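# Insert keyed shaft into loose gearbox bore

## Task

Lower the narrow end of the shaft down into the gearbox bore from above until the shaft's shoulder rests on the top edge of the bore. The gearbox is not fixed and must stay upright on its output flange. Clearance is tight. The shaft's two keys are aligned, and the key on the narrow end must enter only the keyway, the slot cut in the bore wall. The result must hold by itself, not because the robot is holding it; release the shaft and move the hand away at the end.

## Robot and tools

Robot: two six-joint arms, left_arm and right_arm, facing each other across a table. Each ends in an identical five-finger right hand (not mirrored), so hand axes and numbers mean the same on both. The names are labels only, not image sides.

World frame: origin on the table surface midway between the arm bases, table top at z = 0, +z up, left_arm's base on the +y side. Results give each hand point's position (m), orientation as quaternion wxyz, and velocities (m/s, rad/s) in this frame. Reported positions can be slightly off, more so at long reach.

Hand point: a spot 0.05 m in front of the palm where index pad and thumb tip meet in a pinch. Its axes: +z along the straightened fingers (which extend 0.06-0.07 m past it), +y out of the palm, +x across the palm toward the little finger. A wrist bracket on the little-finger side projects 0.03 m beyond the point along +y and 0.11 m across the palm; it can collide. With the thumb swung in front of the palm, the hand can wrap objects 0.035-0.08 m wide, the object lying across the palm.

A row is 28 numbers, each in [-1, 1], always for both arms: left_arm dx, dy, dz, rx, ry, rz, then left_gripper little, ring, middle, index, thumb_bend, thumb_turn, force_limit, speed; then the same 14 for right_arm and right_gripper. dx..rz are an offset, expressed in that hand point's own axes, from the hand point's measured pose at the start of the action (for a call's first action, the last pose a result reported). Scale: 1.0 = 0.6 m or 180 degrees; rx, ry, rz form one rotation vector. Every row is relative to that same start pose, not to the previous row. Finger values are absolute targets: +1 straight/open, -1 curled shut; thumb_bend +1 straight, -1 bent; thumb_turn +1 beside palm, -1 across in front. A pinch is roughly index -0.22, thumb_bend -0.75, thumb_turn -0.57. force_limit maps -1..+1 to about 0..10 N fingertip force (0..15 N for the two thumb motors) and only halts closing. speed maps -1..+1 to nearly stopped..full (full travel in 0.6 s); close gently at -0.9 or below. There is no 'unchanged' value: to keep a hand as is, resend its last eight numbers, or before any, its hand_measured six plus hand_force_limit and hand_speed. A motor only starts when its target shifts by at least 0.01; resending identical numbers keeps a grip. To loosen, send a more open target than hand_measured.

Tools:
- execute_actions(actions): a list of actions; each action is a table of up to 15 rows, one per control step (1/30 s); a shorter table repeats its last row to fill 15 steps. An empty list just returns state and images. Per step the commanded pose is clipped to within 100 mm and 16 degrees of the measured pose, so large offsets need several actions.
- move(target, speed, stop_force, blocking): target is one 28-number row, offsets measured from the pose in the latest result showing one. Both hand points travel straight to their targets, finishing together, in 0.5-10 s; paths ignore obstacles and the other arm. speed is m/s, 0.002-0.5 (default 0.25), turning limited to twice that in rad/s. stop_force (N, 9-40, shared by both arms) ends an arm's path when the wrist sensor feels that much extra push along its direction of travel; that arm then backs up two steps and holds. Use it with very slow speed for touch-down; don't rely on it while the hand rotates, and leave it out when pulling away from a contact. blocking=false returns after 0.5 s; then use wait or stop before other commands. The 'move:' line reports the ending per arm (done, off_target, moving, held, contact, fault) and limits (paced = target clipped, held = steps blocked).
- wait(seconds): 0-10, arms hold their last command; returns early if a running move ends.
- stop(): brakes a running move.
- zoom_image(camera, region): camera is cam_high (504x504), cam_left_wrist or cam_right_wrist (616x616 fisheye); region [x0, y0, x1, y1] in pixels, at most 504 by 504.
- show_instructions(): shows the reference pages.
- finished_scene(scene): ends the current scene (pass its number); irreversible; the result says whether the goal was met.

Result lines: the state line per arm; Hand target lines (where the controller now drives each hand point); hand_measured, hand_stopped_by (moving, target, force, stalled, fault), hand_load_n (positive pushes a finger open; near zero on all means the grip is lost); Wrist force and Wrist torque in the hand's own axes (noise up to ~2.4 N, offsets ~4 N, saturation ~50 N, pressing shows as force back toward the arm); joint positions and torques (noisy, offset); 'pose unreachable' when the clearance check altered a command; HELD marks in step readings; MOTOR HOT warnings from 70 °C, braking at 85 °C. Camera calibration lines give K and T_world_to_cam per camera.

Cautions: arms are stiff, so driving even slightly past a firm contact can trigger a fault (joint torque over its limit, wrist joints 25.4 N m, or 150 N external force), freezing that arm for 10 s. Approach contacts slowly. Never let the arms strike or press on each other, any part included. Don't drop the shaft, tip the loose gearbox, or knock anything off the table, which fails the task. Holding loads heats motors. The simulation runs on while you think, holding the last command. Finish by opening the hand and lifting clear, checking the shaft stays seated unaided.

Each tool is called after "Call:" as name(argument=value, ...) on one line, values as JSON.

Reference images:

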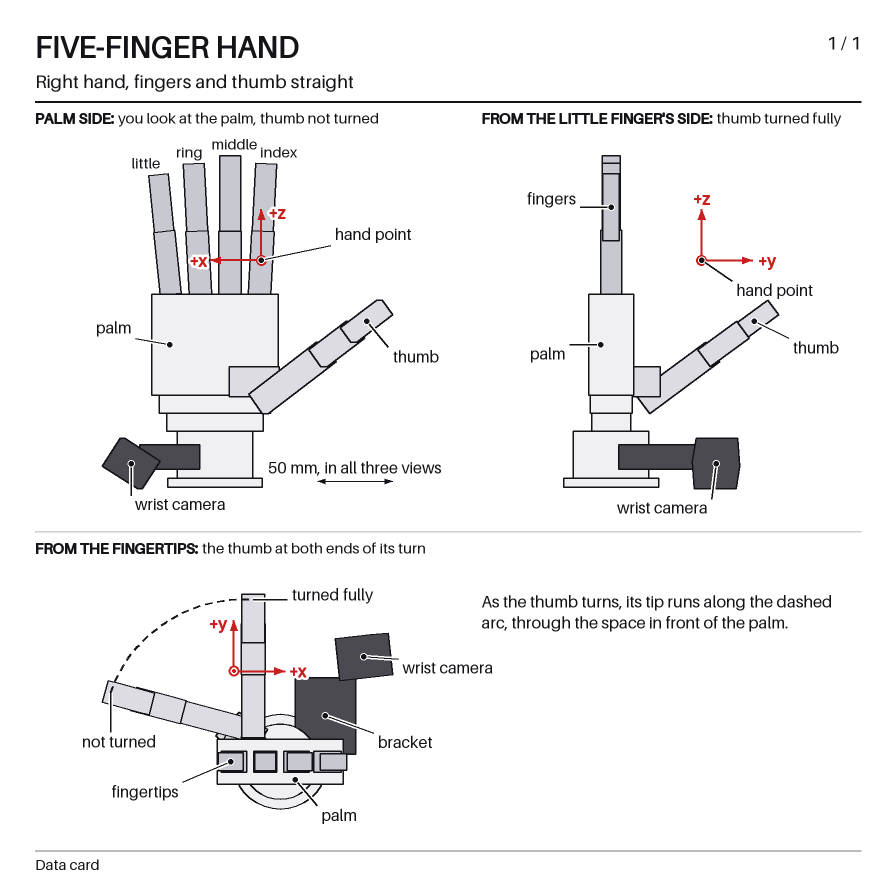

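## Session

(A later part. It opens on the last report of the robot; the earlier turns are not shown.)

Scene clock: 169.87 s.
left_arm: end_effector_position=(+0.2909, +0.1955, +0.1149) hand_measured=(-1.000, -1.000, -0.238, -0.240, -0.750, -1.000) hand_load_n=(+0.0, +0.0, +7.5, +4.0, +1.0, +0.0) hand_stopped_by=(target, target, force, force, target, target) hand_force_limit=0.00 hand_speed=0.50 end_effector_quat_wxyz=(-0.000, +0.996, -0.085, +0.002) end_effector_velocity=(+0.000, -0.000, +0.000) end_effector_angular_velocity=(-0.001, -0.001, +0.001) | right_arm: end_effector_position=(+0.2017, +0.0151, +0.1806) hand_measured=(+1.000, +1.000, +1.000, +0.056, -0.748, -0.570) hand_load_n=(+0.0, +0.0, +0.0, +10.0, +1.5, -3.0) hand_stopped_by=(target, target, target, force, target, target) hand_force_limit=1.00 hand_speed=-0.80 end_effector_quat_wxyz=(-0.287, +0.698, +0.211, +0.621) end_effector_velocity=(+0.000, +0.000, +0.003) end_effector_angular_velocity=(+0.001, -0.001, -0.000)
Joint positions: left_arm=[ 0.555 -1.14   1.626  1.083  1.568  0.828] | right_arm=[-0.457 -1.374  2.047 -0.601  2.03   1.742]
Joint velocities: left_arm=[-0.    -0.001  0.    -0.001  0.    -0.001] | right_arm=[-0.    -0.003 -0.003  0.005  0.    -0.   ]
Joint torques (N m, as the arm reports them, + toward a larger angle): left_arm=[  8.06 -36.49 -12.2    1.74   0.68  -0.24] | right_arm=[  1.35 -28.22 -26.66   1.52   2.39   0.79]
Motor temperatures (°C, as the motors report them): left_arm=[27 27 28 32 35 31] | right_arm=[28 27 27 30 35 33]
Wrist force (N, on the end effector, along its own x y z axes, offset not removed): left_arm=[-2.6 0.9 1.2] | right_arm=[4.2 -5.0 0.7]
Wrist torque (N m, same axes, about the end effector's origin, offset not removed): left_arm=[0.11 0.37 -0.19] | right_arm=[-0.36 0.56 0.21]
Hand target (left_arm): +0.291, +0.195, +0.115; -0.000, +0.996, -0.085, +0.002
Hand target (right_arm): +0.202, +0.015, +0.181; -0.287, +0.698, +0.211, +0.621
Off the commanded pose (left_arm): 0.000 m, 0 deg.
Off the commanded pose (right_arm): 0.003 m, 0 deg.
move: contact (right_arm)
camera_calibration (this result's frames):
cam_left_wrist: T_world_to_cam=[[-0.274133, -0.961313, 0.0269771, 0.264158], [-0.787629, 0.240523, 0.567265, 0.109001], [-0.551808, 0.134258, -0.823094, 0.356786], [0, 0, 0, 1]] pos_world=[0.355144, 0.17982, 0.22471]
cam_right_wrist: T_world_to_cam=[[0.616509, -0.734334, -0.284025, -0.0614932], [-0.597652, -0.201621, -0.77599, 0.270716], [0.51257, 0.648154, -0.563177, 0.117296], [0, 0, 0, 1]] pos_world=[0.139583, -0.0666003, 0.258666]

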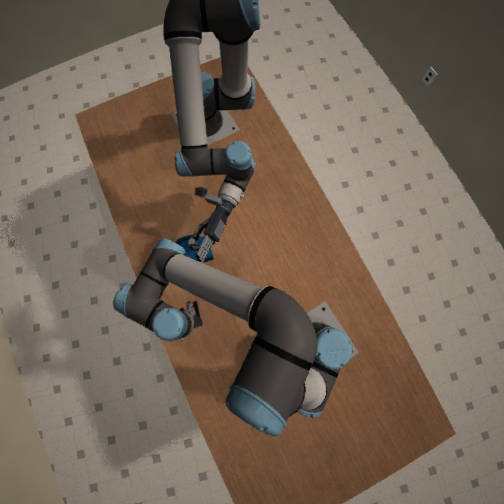

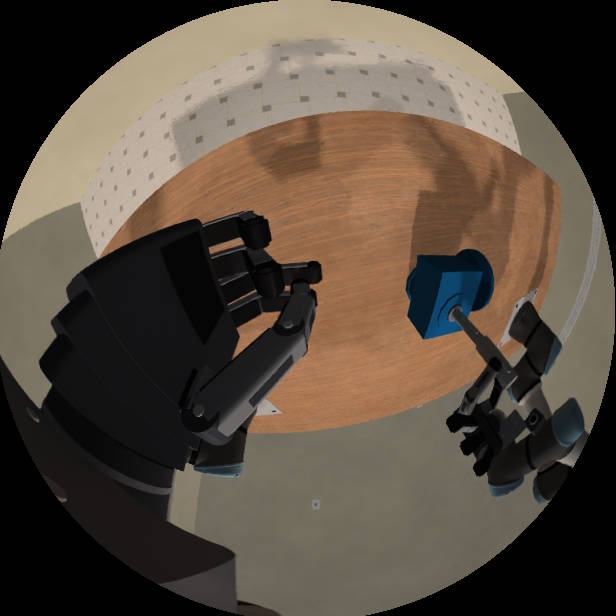

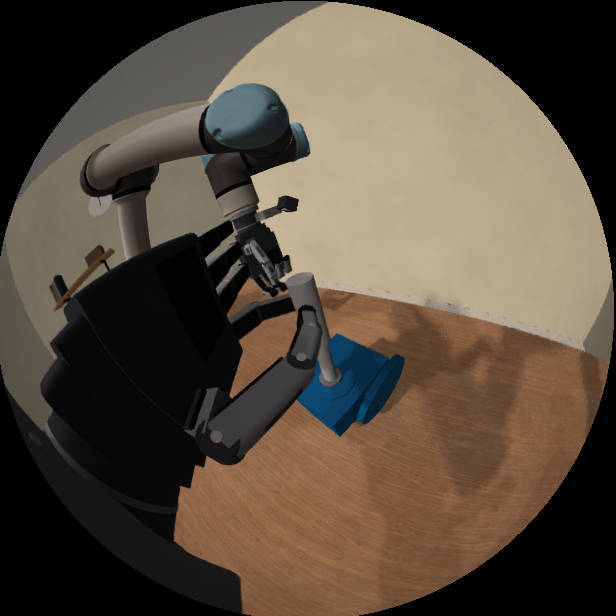

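Call:
move(target=[0,0,0,0,0,0,-1,-1,-1,-1,-0.75,-1,0,0.5,0.0035,0.0017,-0.0008,0.044,-0.0062,-0.0028,1,1,1,-0.6,-0.75,-0.57,1,-0.8], speed=0.04)

Call:
move(target=[0,0,0,0,0,0,-1,-1,-1,-1,-0.75,-1,0,0.5,-0.01,0.0014,0.0006,0,0,0,1,1,1,-0.6,-0.75,-0.57,1,-0.8], speed=0.005, stop_force=9)

Call:
zoom_image(camera="cam_left_wrist", region=[440,298,480,338])

Call:
zoom_image(camera="cam_left_wrist", region=[430,290,540,410])

Scene clock: 173.30 s.
left_arm: end_effector_position=(+0.2909, +0.1955, +0.1149) hand_measured=(-1.000, -1.000, -0.238, -0.240, -0.750, -1.000) hand_load_n=(+0.0, +0.0, +7.5, +4.0, +1.0, +0.0) hand_stopped_by=(target, target, force, force, target, target) hand_force_limit=0.00 hand_speed=0.50 end_effector_quat_wxyz=(-0.000, +0.996, -0.085, +0.002) end_effector_velocity=(-0.001, +0.000, -0.000) end_effector_angular_velocity=(+0.001, +0.001, -0.001) | right_arm: end_effector_position=(+0.2023, +0.0139, +0.1825) hand_measured=(+1.000, +1.000, +1.000, +0.052, -0.748, -0.570) hand_load_n=(+0.0, +0.0, +0.0, +8.0, +4.0, +3.0) hand_stopped_by=(target, target, target, force, target, target) hand_force_limit=1.00 hand_speed=-0.80 end_effector_quat_wxyz=(-0.329, +0.682, +0.259, +0.600) end_effector_velocity=(-0.000, +0.000, +0.000) end_effector_angular_velocity=(-0.000, +0.000, +0.012)
Joint positions: left_arm=[ 0.555 -1.14   1.626  1.083  1.568  0.828] | right_arm=[-0.541 -1.444  2.126 -0.615  1.808  1.726]
Joint velocities: left_arm=[-0.001 -0.     0.001  0.001  0.     0.   ] | right_arm=[-0.007 -0.005  0.005 -0.    -0.019 -0.001]
Joint torques (N m, as the arm reports them, + toward a larger angle): left_arm=[  8.47 -36.35 -12.51   1.77   0.95  -0.21] | right_arm=[-14.74 -32.29 -12.66  -4.31  -2.72  -1.89]
Motor temperatures (°C, as the motors report them): left_arm=[27 27 28 32 35 31] | right_arm=[28 27 27 30 35 33]
Wrist force (N, on the end effector, along its own x y z axes, offset not removed): left_arm=[-0.2 2.4 -1.7] | right_arm=[-6.6 0.2 2.1]
Wrist torque (N m, same axes, about the end effector's origin, offset not removed): left_arm=[0.29 0.01 0.02] | right_arm=[-0.22 0.15 0.13]
Hand target (left_arm): +0.291, +0.195, +0.115; -0.000, +0.996, -0.085, +0.002
Hand target (right_arm): +0.202, +0.014, +0.183; -0.329, +0.682, +0.259, +0.599
Off the commanded pose (left_arm): 0.000 m, 0 deg.
Off the commanded pose (right_arm): 0.000 m, 0 deg.
move: done
camera_calibration (this result's frames):
cam_left_wrist: T_world_to_cam=[[-0.274133, -0.961313, 0.0269769, 0.264158], [-0.787629, 0.240523, 0.567265, 0.109001], [-0.551808, 0.134258, -0.823094, 0.356786], [0, 0, 0, 1]] pos_world=[0.355144, 0.17982, 0.22471]
cam_right_wrist: T_world_to_cam=[[0.712206, -0.641818, -0.28431, -0.0827764], [-0.564261, -0.282501, -0.77576, 0.266644], [0.417579, 0.712926, -0.563352, 0.137232], [0, 0, 0, 1]] pos_world=[0.152105, -0.0756362, 0.260627]

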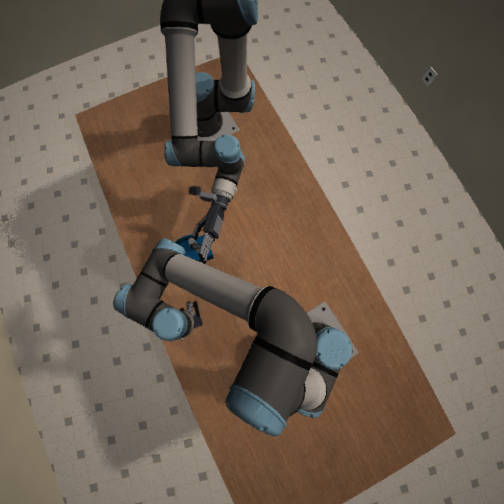

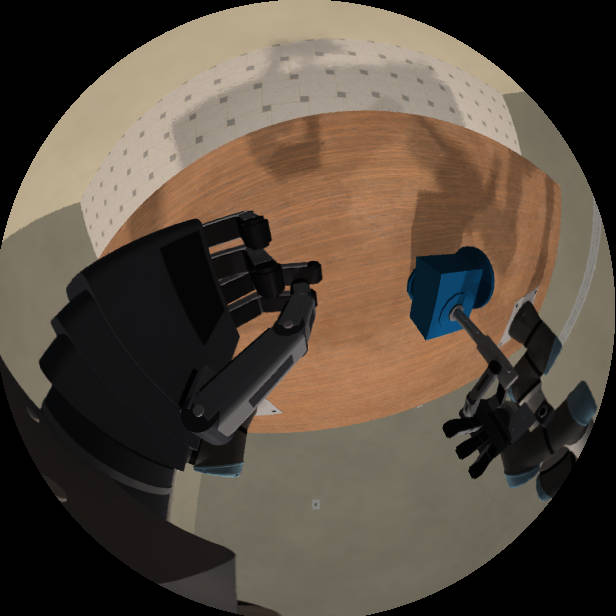

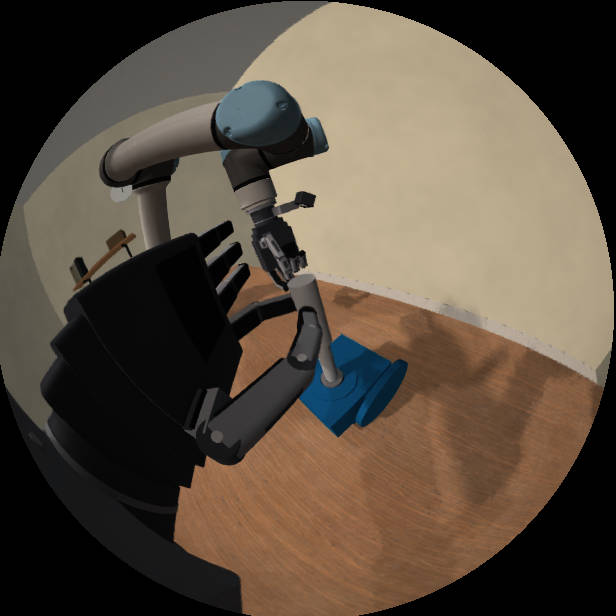

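Scene clock: 173.83 s.
left_arm: end_effector_position=(+0.2909, +0.1955, +0.1149) hand_measured=(-1.000, -1.000, -0.238, -0.240, -0.750, -1.000) hand_load_n=(+0.0, +0.0, +7.5, +4.0, +1.0, +0.0) hand_stopped_by=(target, target, force, force, target, target) hand_force_limit=0.00 hand_speed=0.50 end_effector_quat_wxyz=(-0.000, +0.996, -0.085, +0.002) end_effector_velocity=(+0.001, -0.000, +0.000) end_effector_angular_velocity=(+0.000, -0.001, +0.000) | right_arm: end_effector_position=(+0.2023, +0.0137, +0.1816) hand_measured=(+1.000, +1.000, +1.000, +0.052, -0.748, -0.570) hand_load_n=(+0.0, +0.0, +0.0, +8.0, +3.0, -1.0) hand_stopped_by=(target, target, target, force, target, target) hand_force_limit=1.00 hand_speed=-0.80 end_effector_quat_wxyz=(-0.329, +0.682, +0.259, +0.600) end_effector_velocity=(-0.000, -0.000, +0.002) end_effector_angular_velocity=(-0.001, +0.001, -0.000)
Joint positions: left_arm=[ 0.555 -1.14   1.626  1.083  1.568  0.828] | right_arm=[-0.541 -1.442  2.127 -0.618  1.808  1.726]
Joint velocities: left_arm=[ 0.001  0.001 -0.002  0.001 -0.001  0.001] | right_arm=[-0.    -0.004 -0.003  0.008  0.     0.   ]
Joint torques (N m, as the arm reports them, + toward a larger angle): left_arm=[  7.64 -36.2  -12.89   1.77   0.84  -0.39] | right_arm=[  0.02 -27.74 -29.13   0.57   0.74  -0.41]
Motor temperatures (°C, as the motors report them): left_arm=[27 27 28 32 35 31] | right_arm=[28 27 27 30 35 33]
Wrist force (N, on the end effector, along its own x y z axes, offset not removed): left_arm=[-1.4 0.1 -1.5] | right_arm=[0.3 -2.4 -1.5]
Wrist torque (N m, same axes, about the end effector's origin, offset not removed): left_arm=[0.03 0.18 -0.17] | right_arm=[-0.08 0.54 0.19]
Hand target (left_arm): +0.291, +0.195, +0.115; -0.000, +0.996, -0.085, +0.002
Hand target (right_arm): +0.202, +0.014, +0.182; -0.329, +0.682, +0.259, +0.600
Off the commanded pose (left_arm): 0.000 m, 0 deg.
Off the commanded pose (right_arm): 0.005 m, 0 deg.
move: contact (right_arm)
camera_calibration (this result's frames):
cam_left_wrist: T_world_to_cam=[[-0.274133, -0.961313, 0.0269772, 0.264158], [-0.787629, 0.240523, 0.567265, 0.109001], [-0.551808, 0.134258, -0.823094, 0.356787], [0, 0, 0, 1]] pos_world=[0.355144, 0.17982, 0.22471]
cam_right_wrist: T_world_to_cam=[[0.71206, -0.642011, -0.284241, -0.0831811], [-0.56435, -0.282497, -0.775696, 0.265918], [0.417709, 0.712753, -0.563474, 0.136755], [0, 0, 0, 1]] pos_world=[0.152177, -0.0757544, 0.259686]

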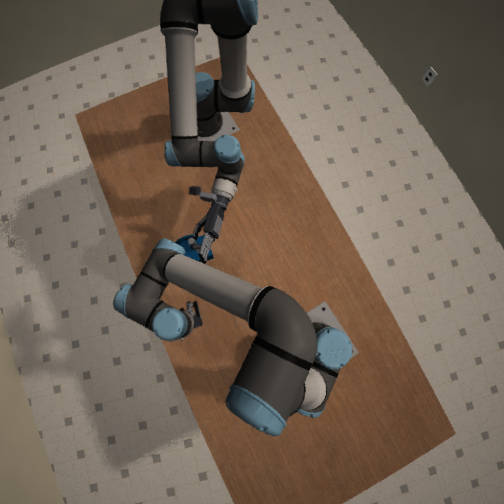

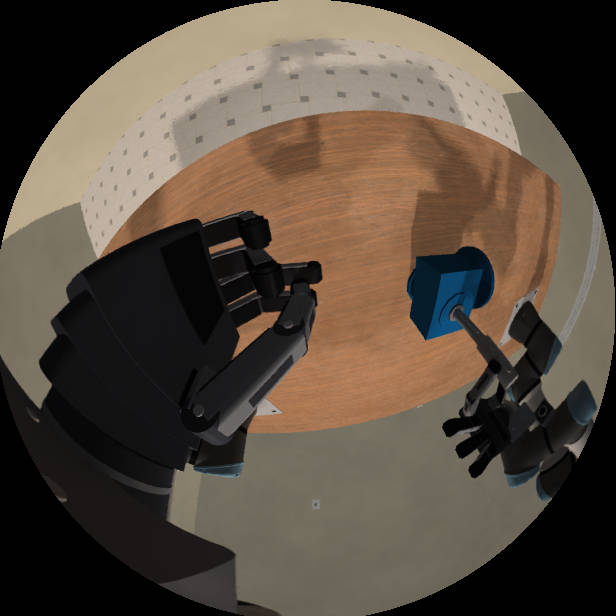

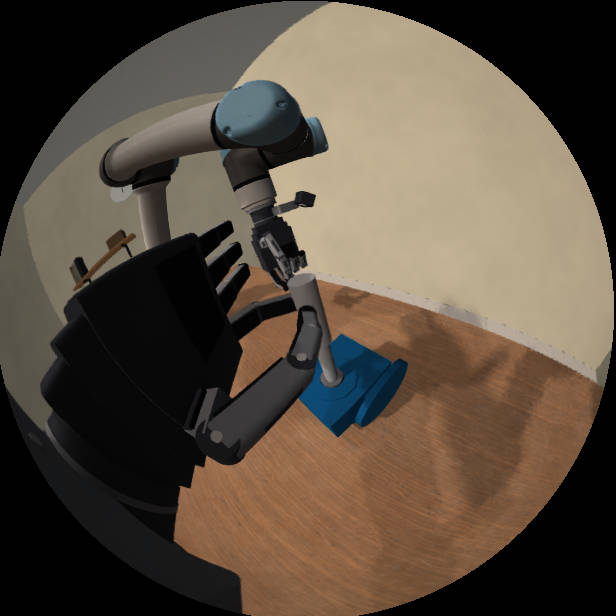

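Region (440, 298, 480, 338) of cam_left_wrist's 616x616 image, scaled by 12.600, with more detail than that image has.

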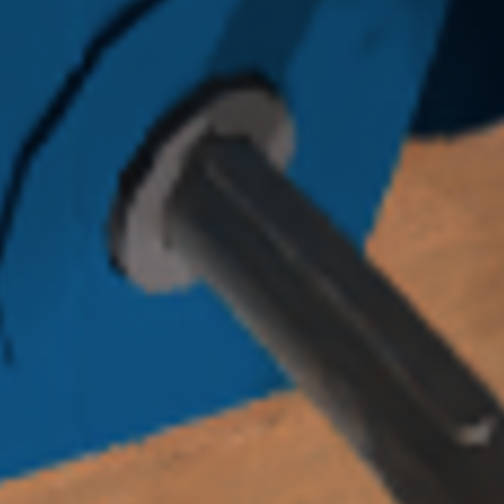

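Region (430, 290, 540, 410) of cam_left_wrist's 616x616 image, scaled by 4.200, with more detail than that image has; it fills the left 462 columns of this view, and the rest is white.

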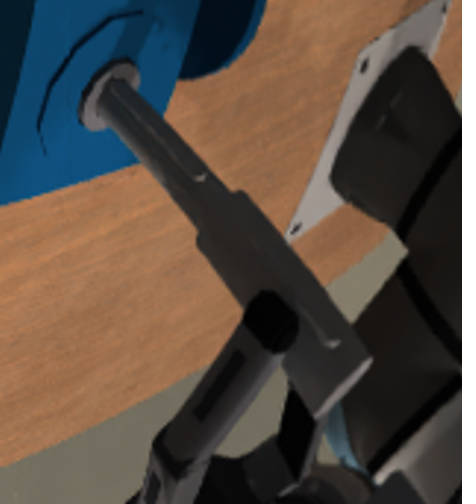

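Call:
move(target=[0,0,0,0,0,0,-1,-1,-1,-1,-0.75,-1,0,0.5,-0.001,-0.0005,0.0004,-0.022,0.003,0.0014,1,1,1,-0.65,-0.75,-0.57,1,-0.8], speed=0.03)

Call:
move(target=[0,0,0,0,0,0,-1,-1,-1,-1,-0.75,-1,0,0.5,-0.007,0.001,0.0004,0,0,0,1,1,1,-0.65,-0.75,-0.57,1,-0.8], speed=0.005, stop_force=14)

Call:
zoom_image(camera="cam_left_wrist", region=[440,298,480,338])

Call:
zoom_image(camera="cam_right_wrist", region=[310,350,360,400])

Scene clock: 176.13 s.
left_arm: end_effector_position=(+0.2909, +0.1955, +0.1149) hand_measured=(-1.000, -1.000, -0.238, -0.240, -0.750, -1.000) hand_load_n=(+0.0, +0.0, +7.5, +4.0, +1.0, +0.0) hand_stopped_by=(target, target, force, force, target, target) hand_force_limit=0.00 hand_speed=0.50 end_effector_quat_wxyz=(-0.000, +0.996, -0.085, +0.002) end_effector_velocity=(+0.001, -0.000, +0.001) end_effector_angular_velocity=(-0.003, -0.003, +0.001) | right_arm: end_effector_position=(+0.2022, +0.0142, +0.1810) hand_measured=(+1.000, +1.000, +1.000, +0.046, -0.746, -0.570) hand_load_n=(+0.0, +0.0, +0.0, +10.5, +4.5, -2.0) hand_stopped_by=(target, target, target, force, target, target) hand_force_limit=1.00 hand_speed=-0.80 end_effector_quat_wxyz=(-0.308, +0.691, +0.235, +0.611) end_effector_velocity=(-0.000, +0.000, +0.000) end_effector_angular_velocity=(+0.001, -0.000, -0.007)
Joint positions: left_arm=[ 0.555 -1.14   1.626  1.083  1.568  0.828] | right_arm=[-0.497 -1.41   2.089 -0.61   1.92   1.734]
Joint velocities: left_arm=[ 0.001 -0.002  0.    -0.002 -0.001  0.   ] | right_arm=[ 0.005  0.004 -0.005  0.001  0.012  0.001]
Joint torques (N m, as the arm reports them, + toward a larger angle): left_arm=[  7.63 -36.76 -12.85   1.79   0.84  -0.28] | right_arm=[ 10.7   -9.16 -24.82   1.76   3.22   1.96]
Motor temperatures (°C, as the motors report them): left_arm=[27 27 28 32 35 31] | right_arm=[28 27 27 30 35 33]
Wrist force (N, on the end effector, along its own x y z axes, offset not removed): left_arm=[-1.6 0.0 1.2] | right_arm=[4.2 -6.2 -2.3]
Wrist torque (N m, same axes, about the end effector's origin, offset not removed): left_arm=[0.02 0.12 -0.18] | right_arm=[-0.11 0.59 0.05]
Hand target (left_arm): +0.291, +0.195, +0.115; -0.000, +0.996, -0.085, +0.002
Hand target (right_arm): +0.202, +0.014, +0.181; -0.308, +0.691, +0.235, +0.611
Off the commanded pose (left_arm): 0.000 m, 0 deg.
Off the commanded pose (right_arm): 0.000 m, 0 deg.
move: done
camera_calibration (this result's frames):
cam_left_wrist: T_world_to_cam=[[-0.274133, -0.961313, 0.0269772, 0.264158], [-0.787629, 0.240523, 0.567265, 0.109001], [-0.551808, 0.134258, -0.823093, 0.356787], [0, 0, 0, 1]] pos_world=[0.355144, 0.17982, 0.22471]
cam_right_wrist: T_world_to_cam=[[0.665921, -0.689821, -0.28407, -0.0729933], [-0.582537, -0.24294, -0.775648, 0.26863], [0.466046, 0.682002, -0.563625, 0.126909], [0, 0, 0, 1]] pos_world=[0.145949, -0.0716435, 0.259156]

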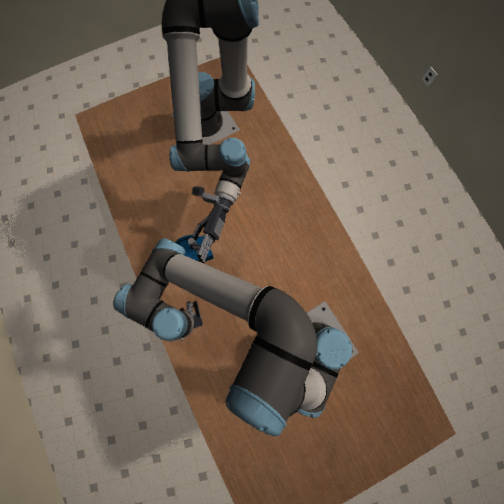

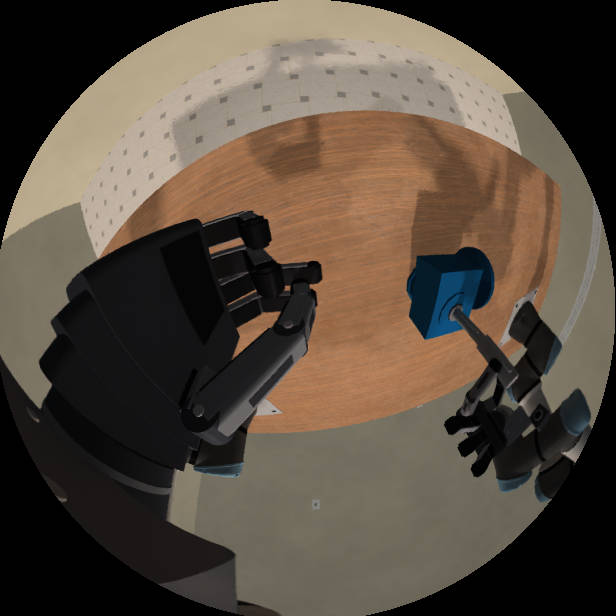

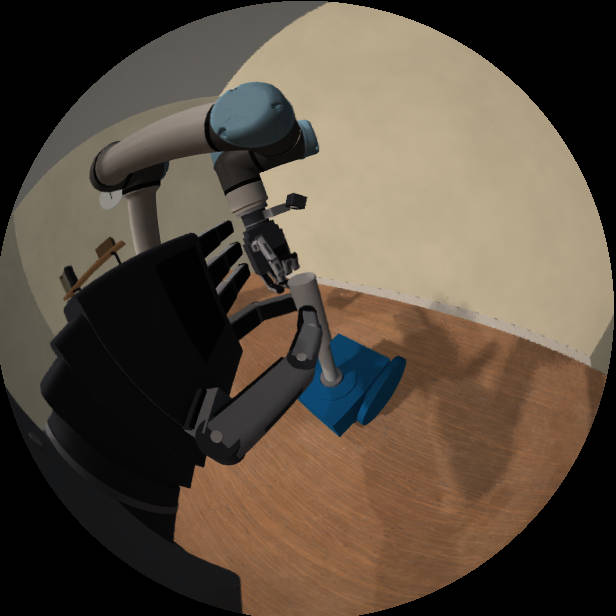

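Scene clock: 177.20 s.
left_arm: end_effector_position=(+0.2909, +0.1955, +0.1149) hand_measured=(-1.000, -1.000, -0.238, -0.240, -0.750, -1.000) hand_load_n=(+0.0, +0.0, +7.5, +4.0, +1.0, +0.0) hand_stopped_by=(target, target, force, force, target, target) hand_force_limit=0.00 hand_speed=0.50 end_effector_quat_wxyz=(-0.000, +0.996, -0.085, +0.002) end_effector_velocity=(-0.001, +0.000, +0.001) end_effector_angular_velocity=(-0.000, +0.000, -0.002) | right_arm: end_effector_position=(+0.2021, +0.0141, +0.1768) hand_measured=(+1.000, +1.000, +1.000, +0.046, -0.750, -0.570) hand_load_n=(+0.0, +0.0, +0.0, +10.0, +0.5, -3.0) hand_stopped_by=(target, target, target, force, target, target) hand_force_limit=1.00 hand_speed=-0.80 end_effector_quat_wxyz=(-0.308, +0.691, +0.235, +0.611) end_effector_velocity=(+0.000, -0.000, -0.001) end_effector_angular_velocity=(+0.000, -0.000, -0.001)
Joint positions: left_arm=[ 0.555 -1.14   1.626  1.083  1.568  0.828] | right_arm=[-0.497 -1.403  2.094 -0.623  1.92   1.734]
Joint velocities: left_arm=[-0.    -0.002  0.001  0.001  0.     0.002] | right_arm=[-0.     0.001  0.001 -0.002  0.001 -0.   ]
Joint torques (N m, as the arm reports them, + toward a larger angle): left_arm=[  7.75 -36.86 -12.82   1.79   0.7   -0.28] | right_arm=[-17.09  -8.53  -2.98  -0.43  -1.66  -0.98]
Motor temperatures (°C, as the motors report them): left_arm=[27 27 28 32 35 31] | right_arm=[28 27 27 30 35 33]
Wrist force (N, on the end effector, along its own x y z axes, offset not removed): left_arm=[-3.3 1.6 0.7] | right_arm=[7.1 -4.8 1.6]
Wrist torque (N m, same axes, about the end effector's origin, offset not removed): left_arm=[0.25 0.32 -0.18] | right_arm=[-0.35 0.47 0.18]
Hand target (left_arm): +0.291, +0.195, +0.115; -0.000, +0.996, -0.085, +0.002
Hand target (right_arm): +0.202, +0.014, +0.177; -0.308, +0.691, +0.235, +0.611
Off the commanded pose (left_arm): 0.000 m, 0 deg.
Off the commanded pose (right_arm): 0.000 m, 0 deg.
move: done
camera_calibration (this result's frames):
cam_left_wrist: T_world_to_cam=[[-0.274133, -0.961313, 0.0269772, 0.264158], [-0.787629, 0.240523, 0.567265, 0.109001], [-0.551808, 0.134258, -0.823093, 0.356786], [0, 0, 0, 1]] pos_world=[0.355144, 0.17982, 0.22471]
cam_right_wrist: T_world_to_cam=[[0.665955, -0.689778, -0.284096, -0.0741729], [-0.582545, -0.242968, -0.775634, 0.265336], [0.465989, 0.682036, -0.563632, 0.124583], [0, 0, 0, 1]] pos_world=[0.145912, -0.0716644, 0.254951]

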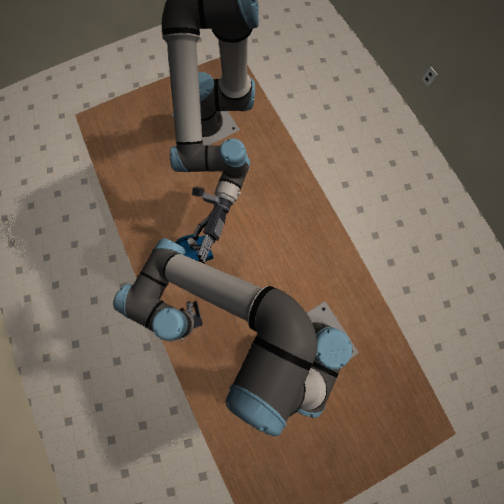

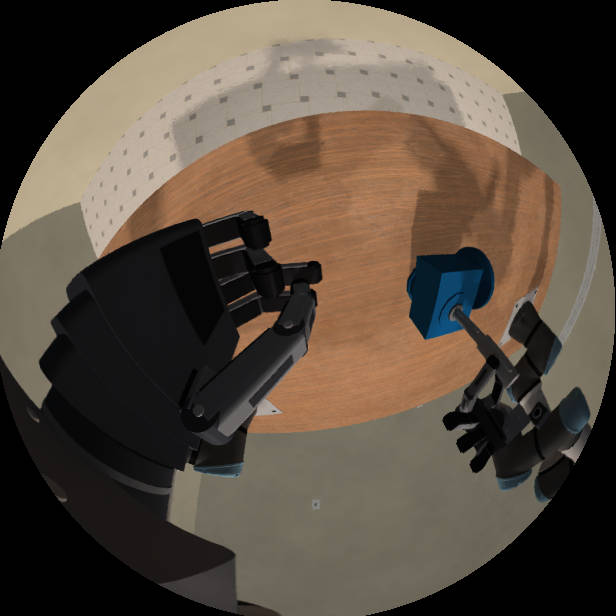

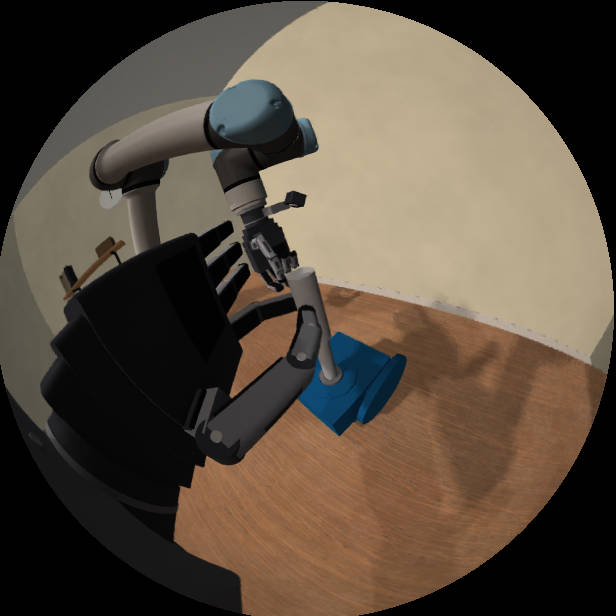

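Region (440, 298, 480, 338) of cam_left_wrist's 616x616 image, scaled by 12.600, with more detail than that image has.

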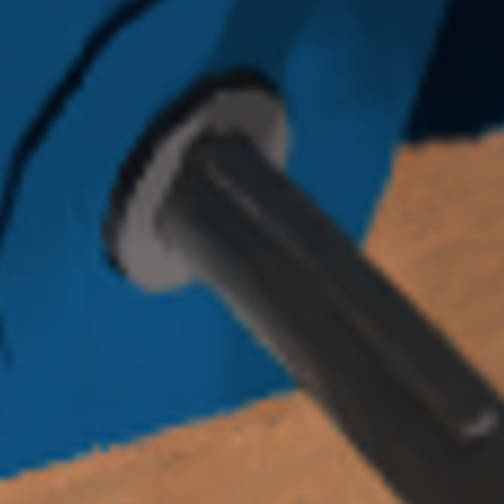

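Region (310, 350, 360, 400) of cam_right_wrist's 616x616 image, scaled by 10.080, with more detail than that image has.

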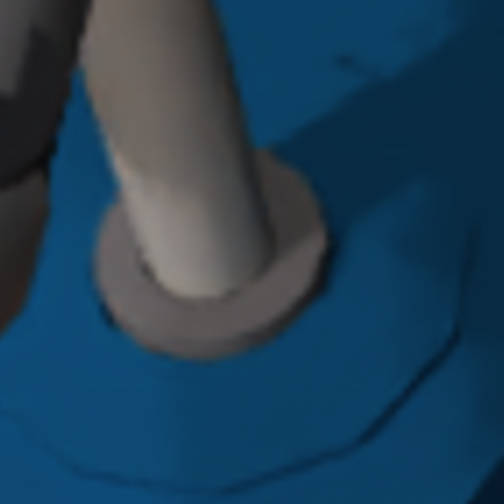

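Call:
move(target=[-0.3,0.0,0,0,0,-0.33,-1,-1,-1,-1,-0.75,-1,0,0.5,0.001,0,0,0,0,0,1,1,1,-0.7,-0.75,-0.57,1,-0.8], speed=0.3)

Call:
zoom_image(camera="cam_left_wrist", region=[420,260,560,420])

Scene clock: 179.63 s.
left_arm: end_effector_position=(+0.1135, +0.2262, +0.1143) hand_measured=(-1.000, -1.000, -0.238, -0.240, -0.750, -1.000) hand_load_n=(+0.0, +0.0, +7.5, +4.0, +1.0, +0.0) hand_stopped_by=(target, target, force, force, target, target) hand_force_limit=0.00 hand_speed=0.50 end_effector_quat_wxyz=(+0.001, +0.908, +0.420, +0.001) end_effector_velocity=(-0.001, +0.000, -0.000) end_effector_angular_velocity=(+0.002, -0.005, +0.005) | right_arm: end_effector_position=(+0.2022, +0.0141, +0.1774) hand_measured=(+1.000, +1.000, +1.000, +0.044, -0.748, -0.570) hand_load_n=(+0.0, +0.0, +0.0, +10.5, +1.5, -1.5) hand_stopped_by=(target, target, target, force, target, target) hand_force_limit=1.00 hand_speed=-0.80 end_effector_quat_wxyz=(-0.308, +0.691, +0.235, +0.611) end_effector_velocity=(+0.001, -0.000, +0.000) end_effector_angular_velocity=(+0.001, -0.001, -0.002)
Joint positions: left_arm=[-0.158 -1.605  2.209  0.967  1.569 -0.921] | right_arm=[-0.498 -1.404  2.094 -0.621  1.92   1.734]
Joint velocities: left_arm=[-0.01  -0.001  0.002  0.001 -0.005 -0.015] | right_arm=[-0.001 -0.    -0.    -0.001  0.001 -0.   ]
Joint torques (N m, as the arm reports them, + toward a larger angle): left_arm=[-10.95 -20.16  -5.55   4.12  -1.85  -1.35] | right_arm=[-16.07 -30.66 -29.44  -0.18  -2.2    0.64]
Motor temperatures (°C, as the motors report them): left_arm=[27 27 28 32 35 31] | right_arm=[28 27 27 30 35 33]
Wrist force (N, on the end effector, along its own x y z axes, offset not removed): left_arm=[-3.0 -0.2 -1.2] | right_arm=[-6.2 -2.9 2.7]
Wrist torque (N m, same axes, about the end effector's origin, offset not removed): left_arm=[0.14 0.51 -0.24] | right_arm=[-0.41 1.01 -0.14]
Hand target (left_arm): +0.113, +0.226, +0.114; +0.001, +0.908, +0.420, +0.001
Hand target (right_arm): +0.202, +0.014, +0.177; -0.308, +0.691, +0.235, +0.611
Off the commanded pose (left_arm): 0.000 m, 0 deg.
Off the commanded pose (right_arm): 0.000 m, 0 deg.
move: done
camera_calibration (this result's frames):
cam_left_wrist: T_world_to_cam=[[0.687588, -0.725506, 0.0293936, 0.0823334], [-0.608102, -0.553254, 0.569317, 0.121137], [-0.396781, -0.40933, -0.821592, 0.359524], [0, 0, 0, 1]] pos_world=[0.159704, 0.273917, 0.223997]
cam_right_wrist: T_world_to_cam=[[0.665955, -0.689782, -0.284087, -0.0740866], [-0.582543, -0.242976, -0.775633, 0.265837], [0.465991, 0.682029, -0.563638, 0.124899], [0, 0, 0, 1]] pos_world=[0.145998, -0.0716962, 0.255543]

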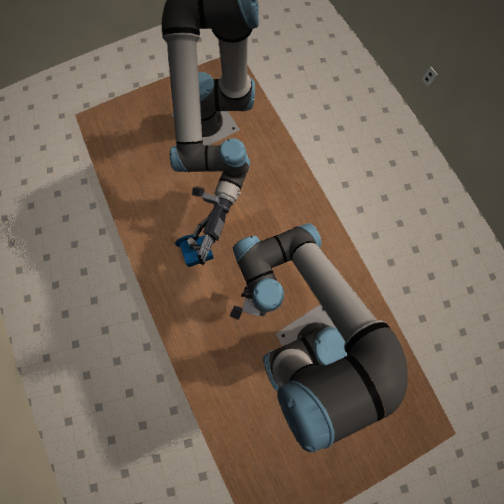

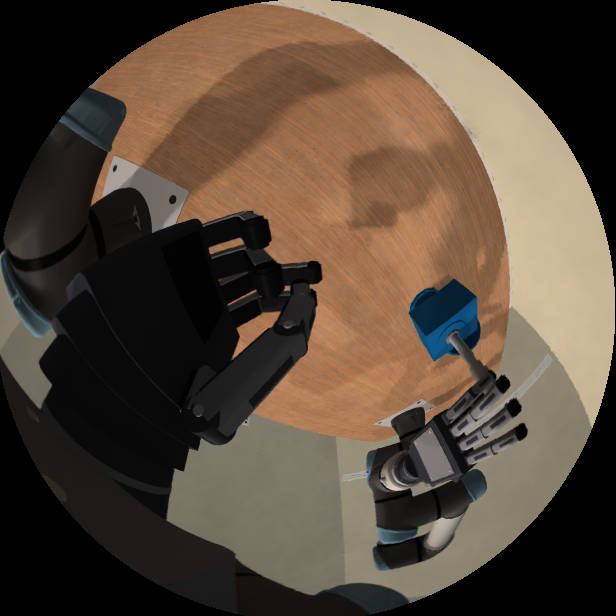

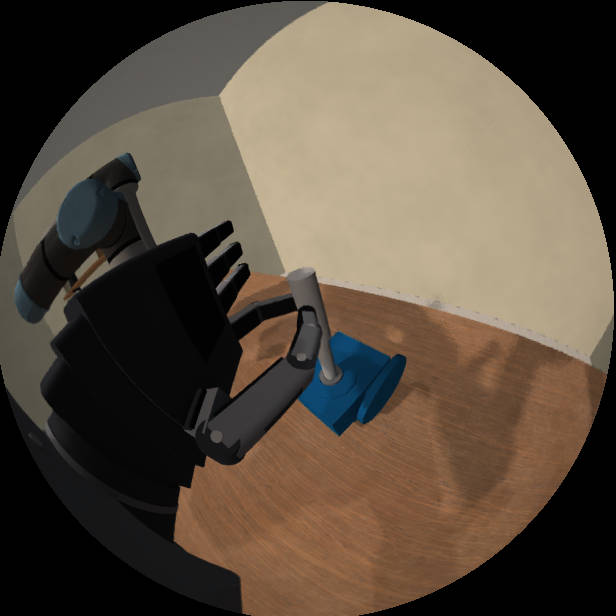

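Region (420, 260, 560, 420) of cam_left_wrist's 616x616 image, scaled by 3.150, with more detail than that image has; it fills the left 441 columns of this view, and the rest is white.

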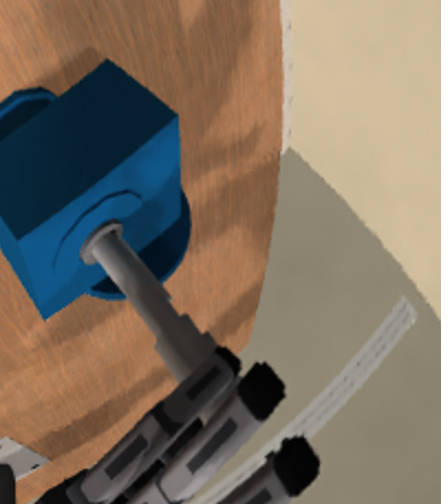

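Call:
move(target=[0,0,0,0,0,0,-1,-1,-1,-1,-0.75,-1,0,0.5,-0.0005,-0.006,0,0,0,0,1,1,1,-0.75,-0.75,-0.57,1,-0.8], speed=0.01)

Call:
move(target=[0,0,0,0,0,0,-1,-1,-1,-1,-0.75,-1,0,0.5,-0.005,0.0007,0.0003,0,0,0,1,1,1,-0.75,-0.75,-0.57,1,-0.8], speed=0.005, stop_force=10)

Call:
zoom_image(camera="cam_left_wrist", region=[430,315,500,385])

Scene clock: 180.63 s.
left_arm: end_effector_position=(+0.1135, +0.2262, +0.1143) hand_measured=(-1.000, -1.000, -0.238, -0.240, -0.750, -1.000) hand_load_n=(+0.0, +0.0, +7.5, +4.0, +1.0, +0.0) hand_stopped_by=(target, target, force, force, target, target) hand_force_limit=0.00 hand_speed=0.50 end_effector_quat_wxyz=(+0.001, +0.908, +0.420, +0.001) end_effector_velocity=(+0.000, -0.000, -0.000) end_effector_angular_velocity=(+0.002, -0.001, +0.001) | right_arm: end_effector_position=(+0.1997, +0.0166, +0.1776) hand_measured=(+1.000, +1.000, +1.000, +0.044, -0.748, -0.570) hand_load_n=(+0.0, +0.0, +0.0, +8.5, +3.0, -0.5) hand_stopped_by=(target, target, target, force, target, target) hand_force_limit=1.00 hand_speed=-0.80 end_effector_quat_wxyz=(-0.308, +0.691, +0.235, +0.611) end_effector_velocity=(-0.001, +0.000, -0.000) end_effector_angular_velocity=(-0.001, -0.000, -0.001)
Joint positions: left_arm=[-0.158 -1.605  2.209  0.967  1.569 -0.921] | right_arm=[-0.489 -1.399  2.087 -0.619  1.929  1.735]
Joint velocities: left_arm=[ 0.     0.003 -0.001  0.001 -0.001 -0.   ] | right_arm=[ 0.002  0.001 -0.002  0.001  0.003 -0.   ]
Joint torques (N m, as the arm reports them, + toward a larger angle): left_arm=[ 12.83  -6.76 -24.17   3.59   1.67   2.15] | right_arm=[ 13.5  -14.07 -29.78  -0.28   2.43   1.66]
Motor temperatures (°C, as the motors report them): left_arm=[27 27 28 32 35 31] | right_arm=[28 27 27 30 35 33]
Wrist force (N, on the end effector, along its own x y z axes, offset not removed): left_arm=[-3.1 0.7 2.8] | right_arm=[-1.9 1.6 3.6]
Wrist torque (N m, same axes, about the end effector's origin, offset not removed): left_arm=[0.10 0.08 -0.29] | right_arm=[-0.09 0.27 0.11]
Hand target (left_arm): +0.114, +0.226, +0.114; +0.001, +0.908, +0.420, +0.001
Hand target (right_arm): +0.200, +0.017, +0.178; -0.308, +0.691, +0.235, +0.611
Off the commanded pose (left_arm): 0.000 m, 0 deg.
Off the commanded pose (right_arm): 0.000 m, 0 deg.
move: done
camera_calibration (this result's frames):
cam_left_wrist: T_world_to_cam=[[0.687578, -0.725516, 0.0293742, 0.0823547], [-0.608116, -0.553267, 0.56929, 0.121152], [-0.396777, -0.409294, -0.821612, 0.359517], [0, 0, 0, 1]] pos_world=[0.159697, 0.273927, 0.223994]
cam_right_wrist: T_world_to_cam=[[0.665945, -0.689794, -0.28408, -0.0706561], [-0.582538, -0.242962, -0.775641, 0.265138], [0.466012, 0.682021, -0.563631, 0.12448], [0, 0, 0, 1]] pos_world=[0.143496, -0.069218, 0.255741]

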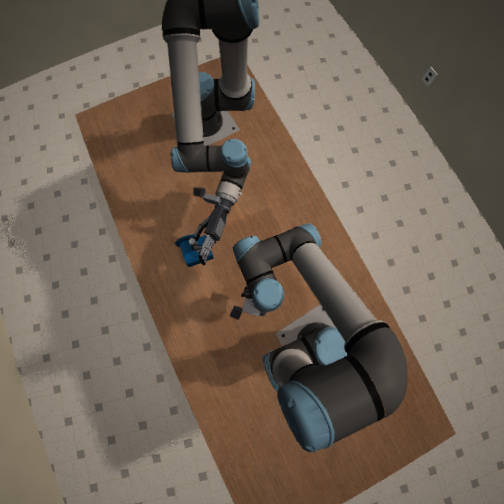

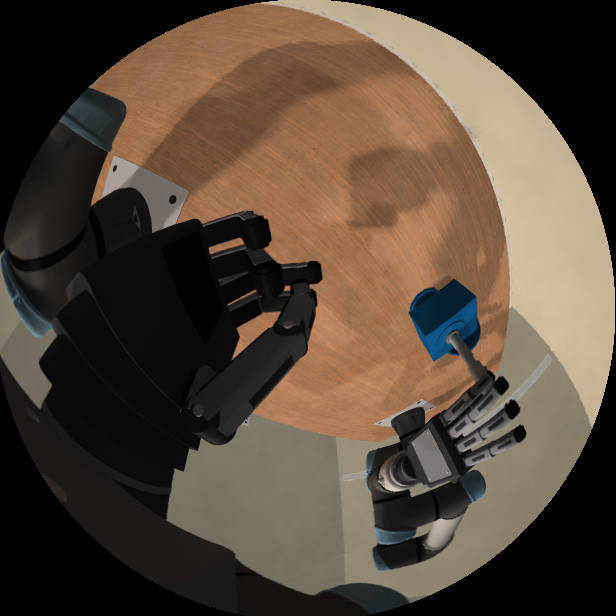

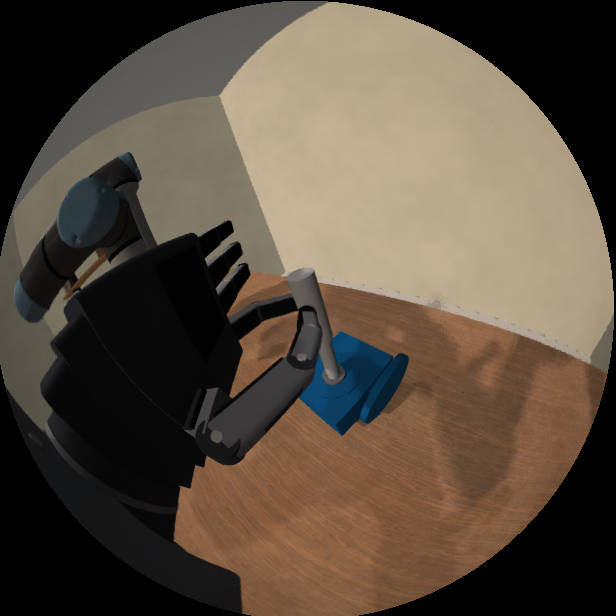

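Scene clock: 181.47 s.
left_arm: end_effector_position=(+0.1135, +0.2262, +0.1143) hand_measured=(-1.000, -1.000, -0.238, -0.240, -0.750, -1.000) hand_load_n=(+0.0, +0.0, +7.5, +4.0, +1.0, +0.0) hand_stopped_by=(target, target, force, force, target, target) hand_force_limit=0.00 hand_speed=0.50 end_effector_quat_wxyz=(+0.001, +0.908, +0.420, +0.001) end_effector_velocity=(-0.001, +0.000, -0.001) end_effector_angular_velocity=(+0.004, +0.000, -0.003) | right_arm: end_effector_position=(+0.1997, +0.0166, +0.1746) hand_measured=(+1.000, +1.000, +1.000, +0.044, -0.750, -0.570) hand_load_n=(+0.0, +0.0, +0.0, +3.0, +0.0, -1.0) hand_stopped_by=(target, target, target, force, target, target) hand_force_limit=1.00 hand_speed=-0.80 end_effector_quat_wxyz=(-0.308, +0.691, +0.235, +0.610) end_effector_velocity=(-0.000, +0.000, -0.001) end_effector_angular_velocity=(-0.001, +0.000, +0.001)
Joint positions: left_arm=[-0.158 -1.605  2.209  0.967  1.569 -0.921] | right_arm=[-0.489 -1.394  2.091 -0.627  1.929  1.735]
Joint velocities: left_arm=[-0.002  0.003 -0.     0.001  0.001  0.001] | right_arm=[ 0.001  0.001  0.    -0.001  0.    -0.   ]
Joint torques (N m, as the arm reports them, + toward a larger angle): left_arm=[  8.24  -9.38 -19.95   3.71   1.31   1.47] | right_arm=[ -1.4  -12.55  -6.5   -2.39  -2.3    1.62]
Motor temperatures (°C, as the motors report them): left_arm=[27 27 28 32 35 31] | right_arm=[28 27 27 30 35 33]
Wrist force (N, on the end effector, along its own x y z axes, offset not removed): left_arm=[-1.5 0.1 1.4] | right_arm=[2.8 -3.4 0.3]
Wrist torque (N m, same axes, about the end effector's origin, offset not removed): left_arm=[0.12 0.16 0.05] | right_arm=[-0.35 0.04 0.19]
Hand target (left_arm): +0.114, +0.226, +0.114; +0.001, +0.908, +0.420, +0.001
Hand target (right_arm): +0.200, +0.017, +0.175; -0.308, +0.691, +0.235, +0.611
Off the commanded pose (left_arm): 0.000 m, 0 deg.
Off the commanded pose (right_arm): 0.000 m, 0 deg.
move: done
camera_calibration (this result's frames):
cam_left_wrist: T_world_to_cam=[[0.68758, -0.725514, 0.0293787, 0.0823481], [-0.608112, -0.553263, 0.569298, 0.121146], [-0.39678, -0.409303, -0.821606, 0.35952], [0, 0, 0, 1]] pos_world=[0.159699, 0.273923, 0.223996]
cam_right_wrist: T_world_to_cam=[[0.665992, -0.689749, -0.28408, -0.0714774], [-0.582527, -0.243011, -0.775634, 0.262787], [0.465958, 0.68205, -0.563641, 0.122827], [0, 0, 0, 1]] pos_world=[0.143452, -0.0692154, 0.252751]

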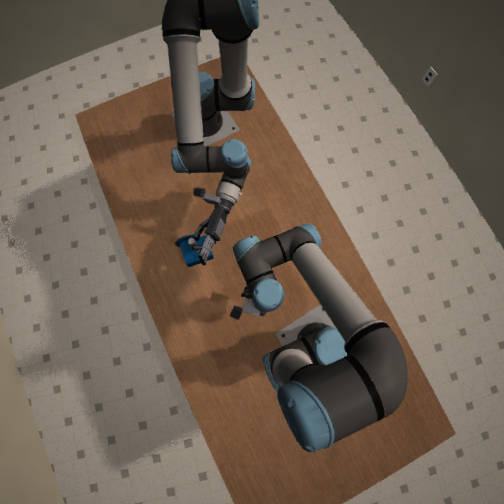

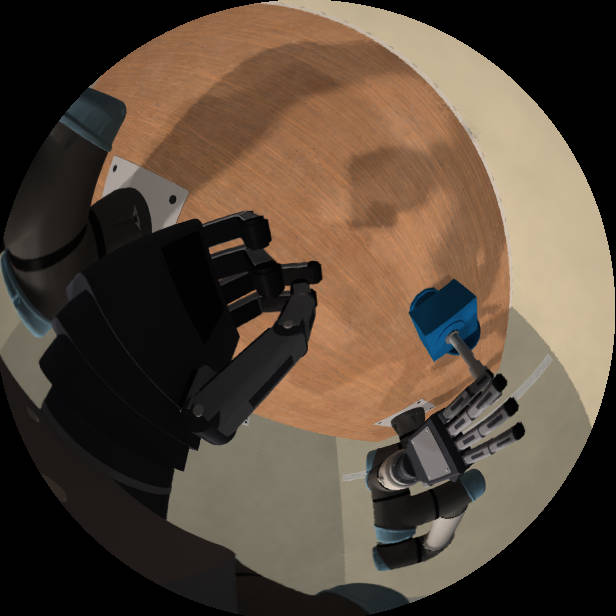

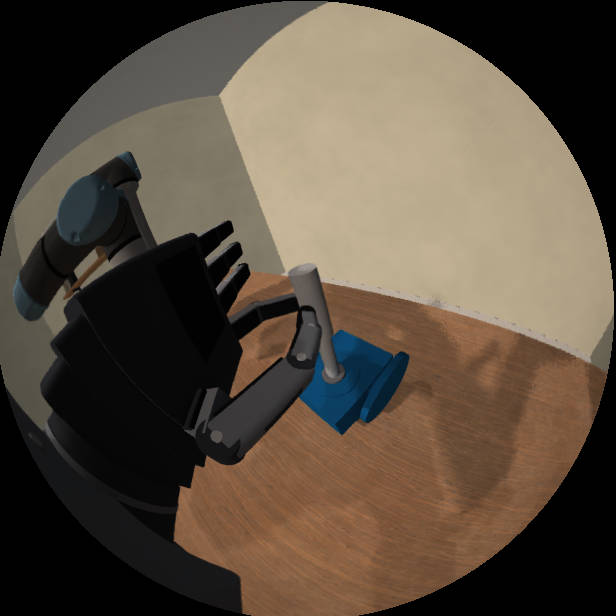

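Region (430, 315, 500, 385) of cam_left_wrist's 616x616 image, scaled by 7.200, with more detail than that image has.

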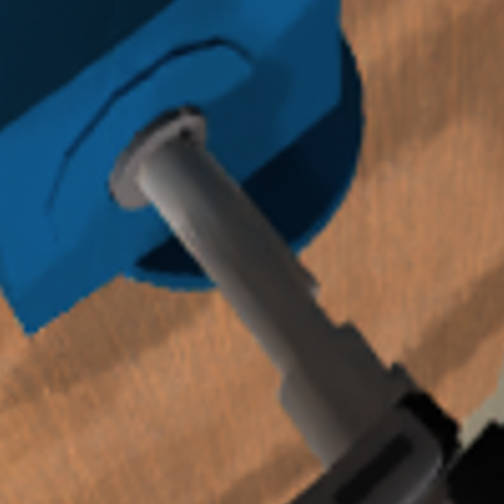

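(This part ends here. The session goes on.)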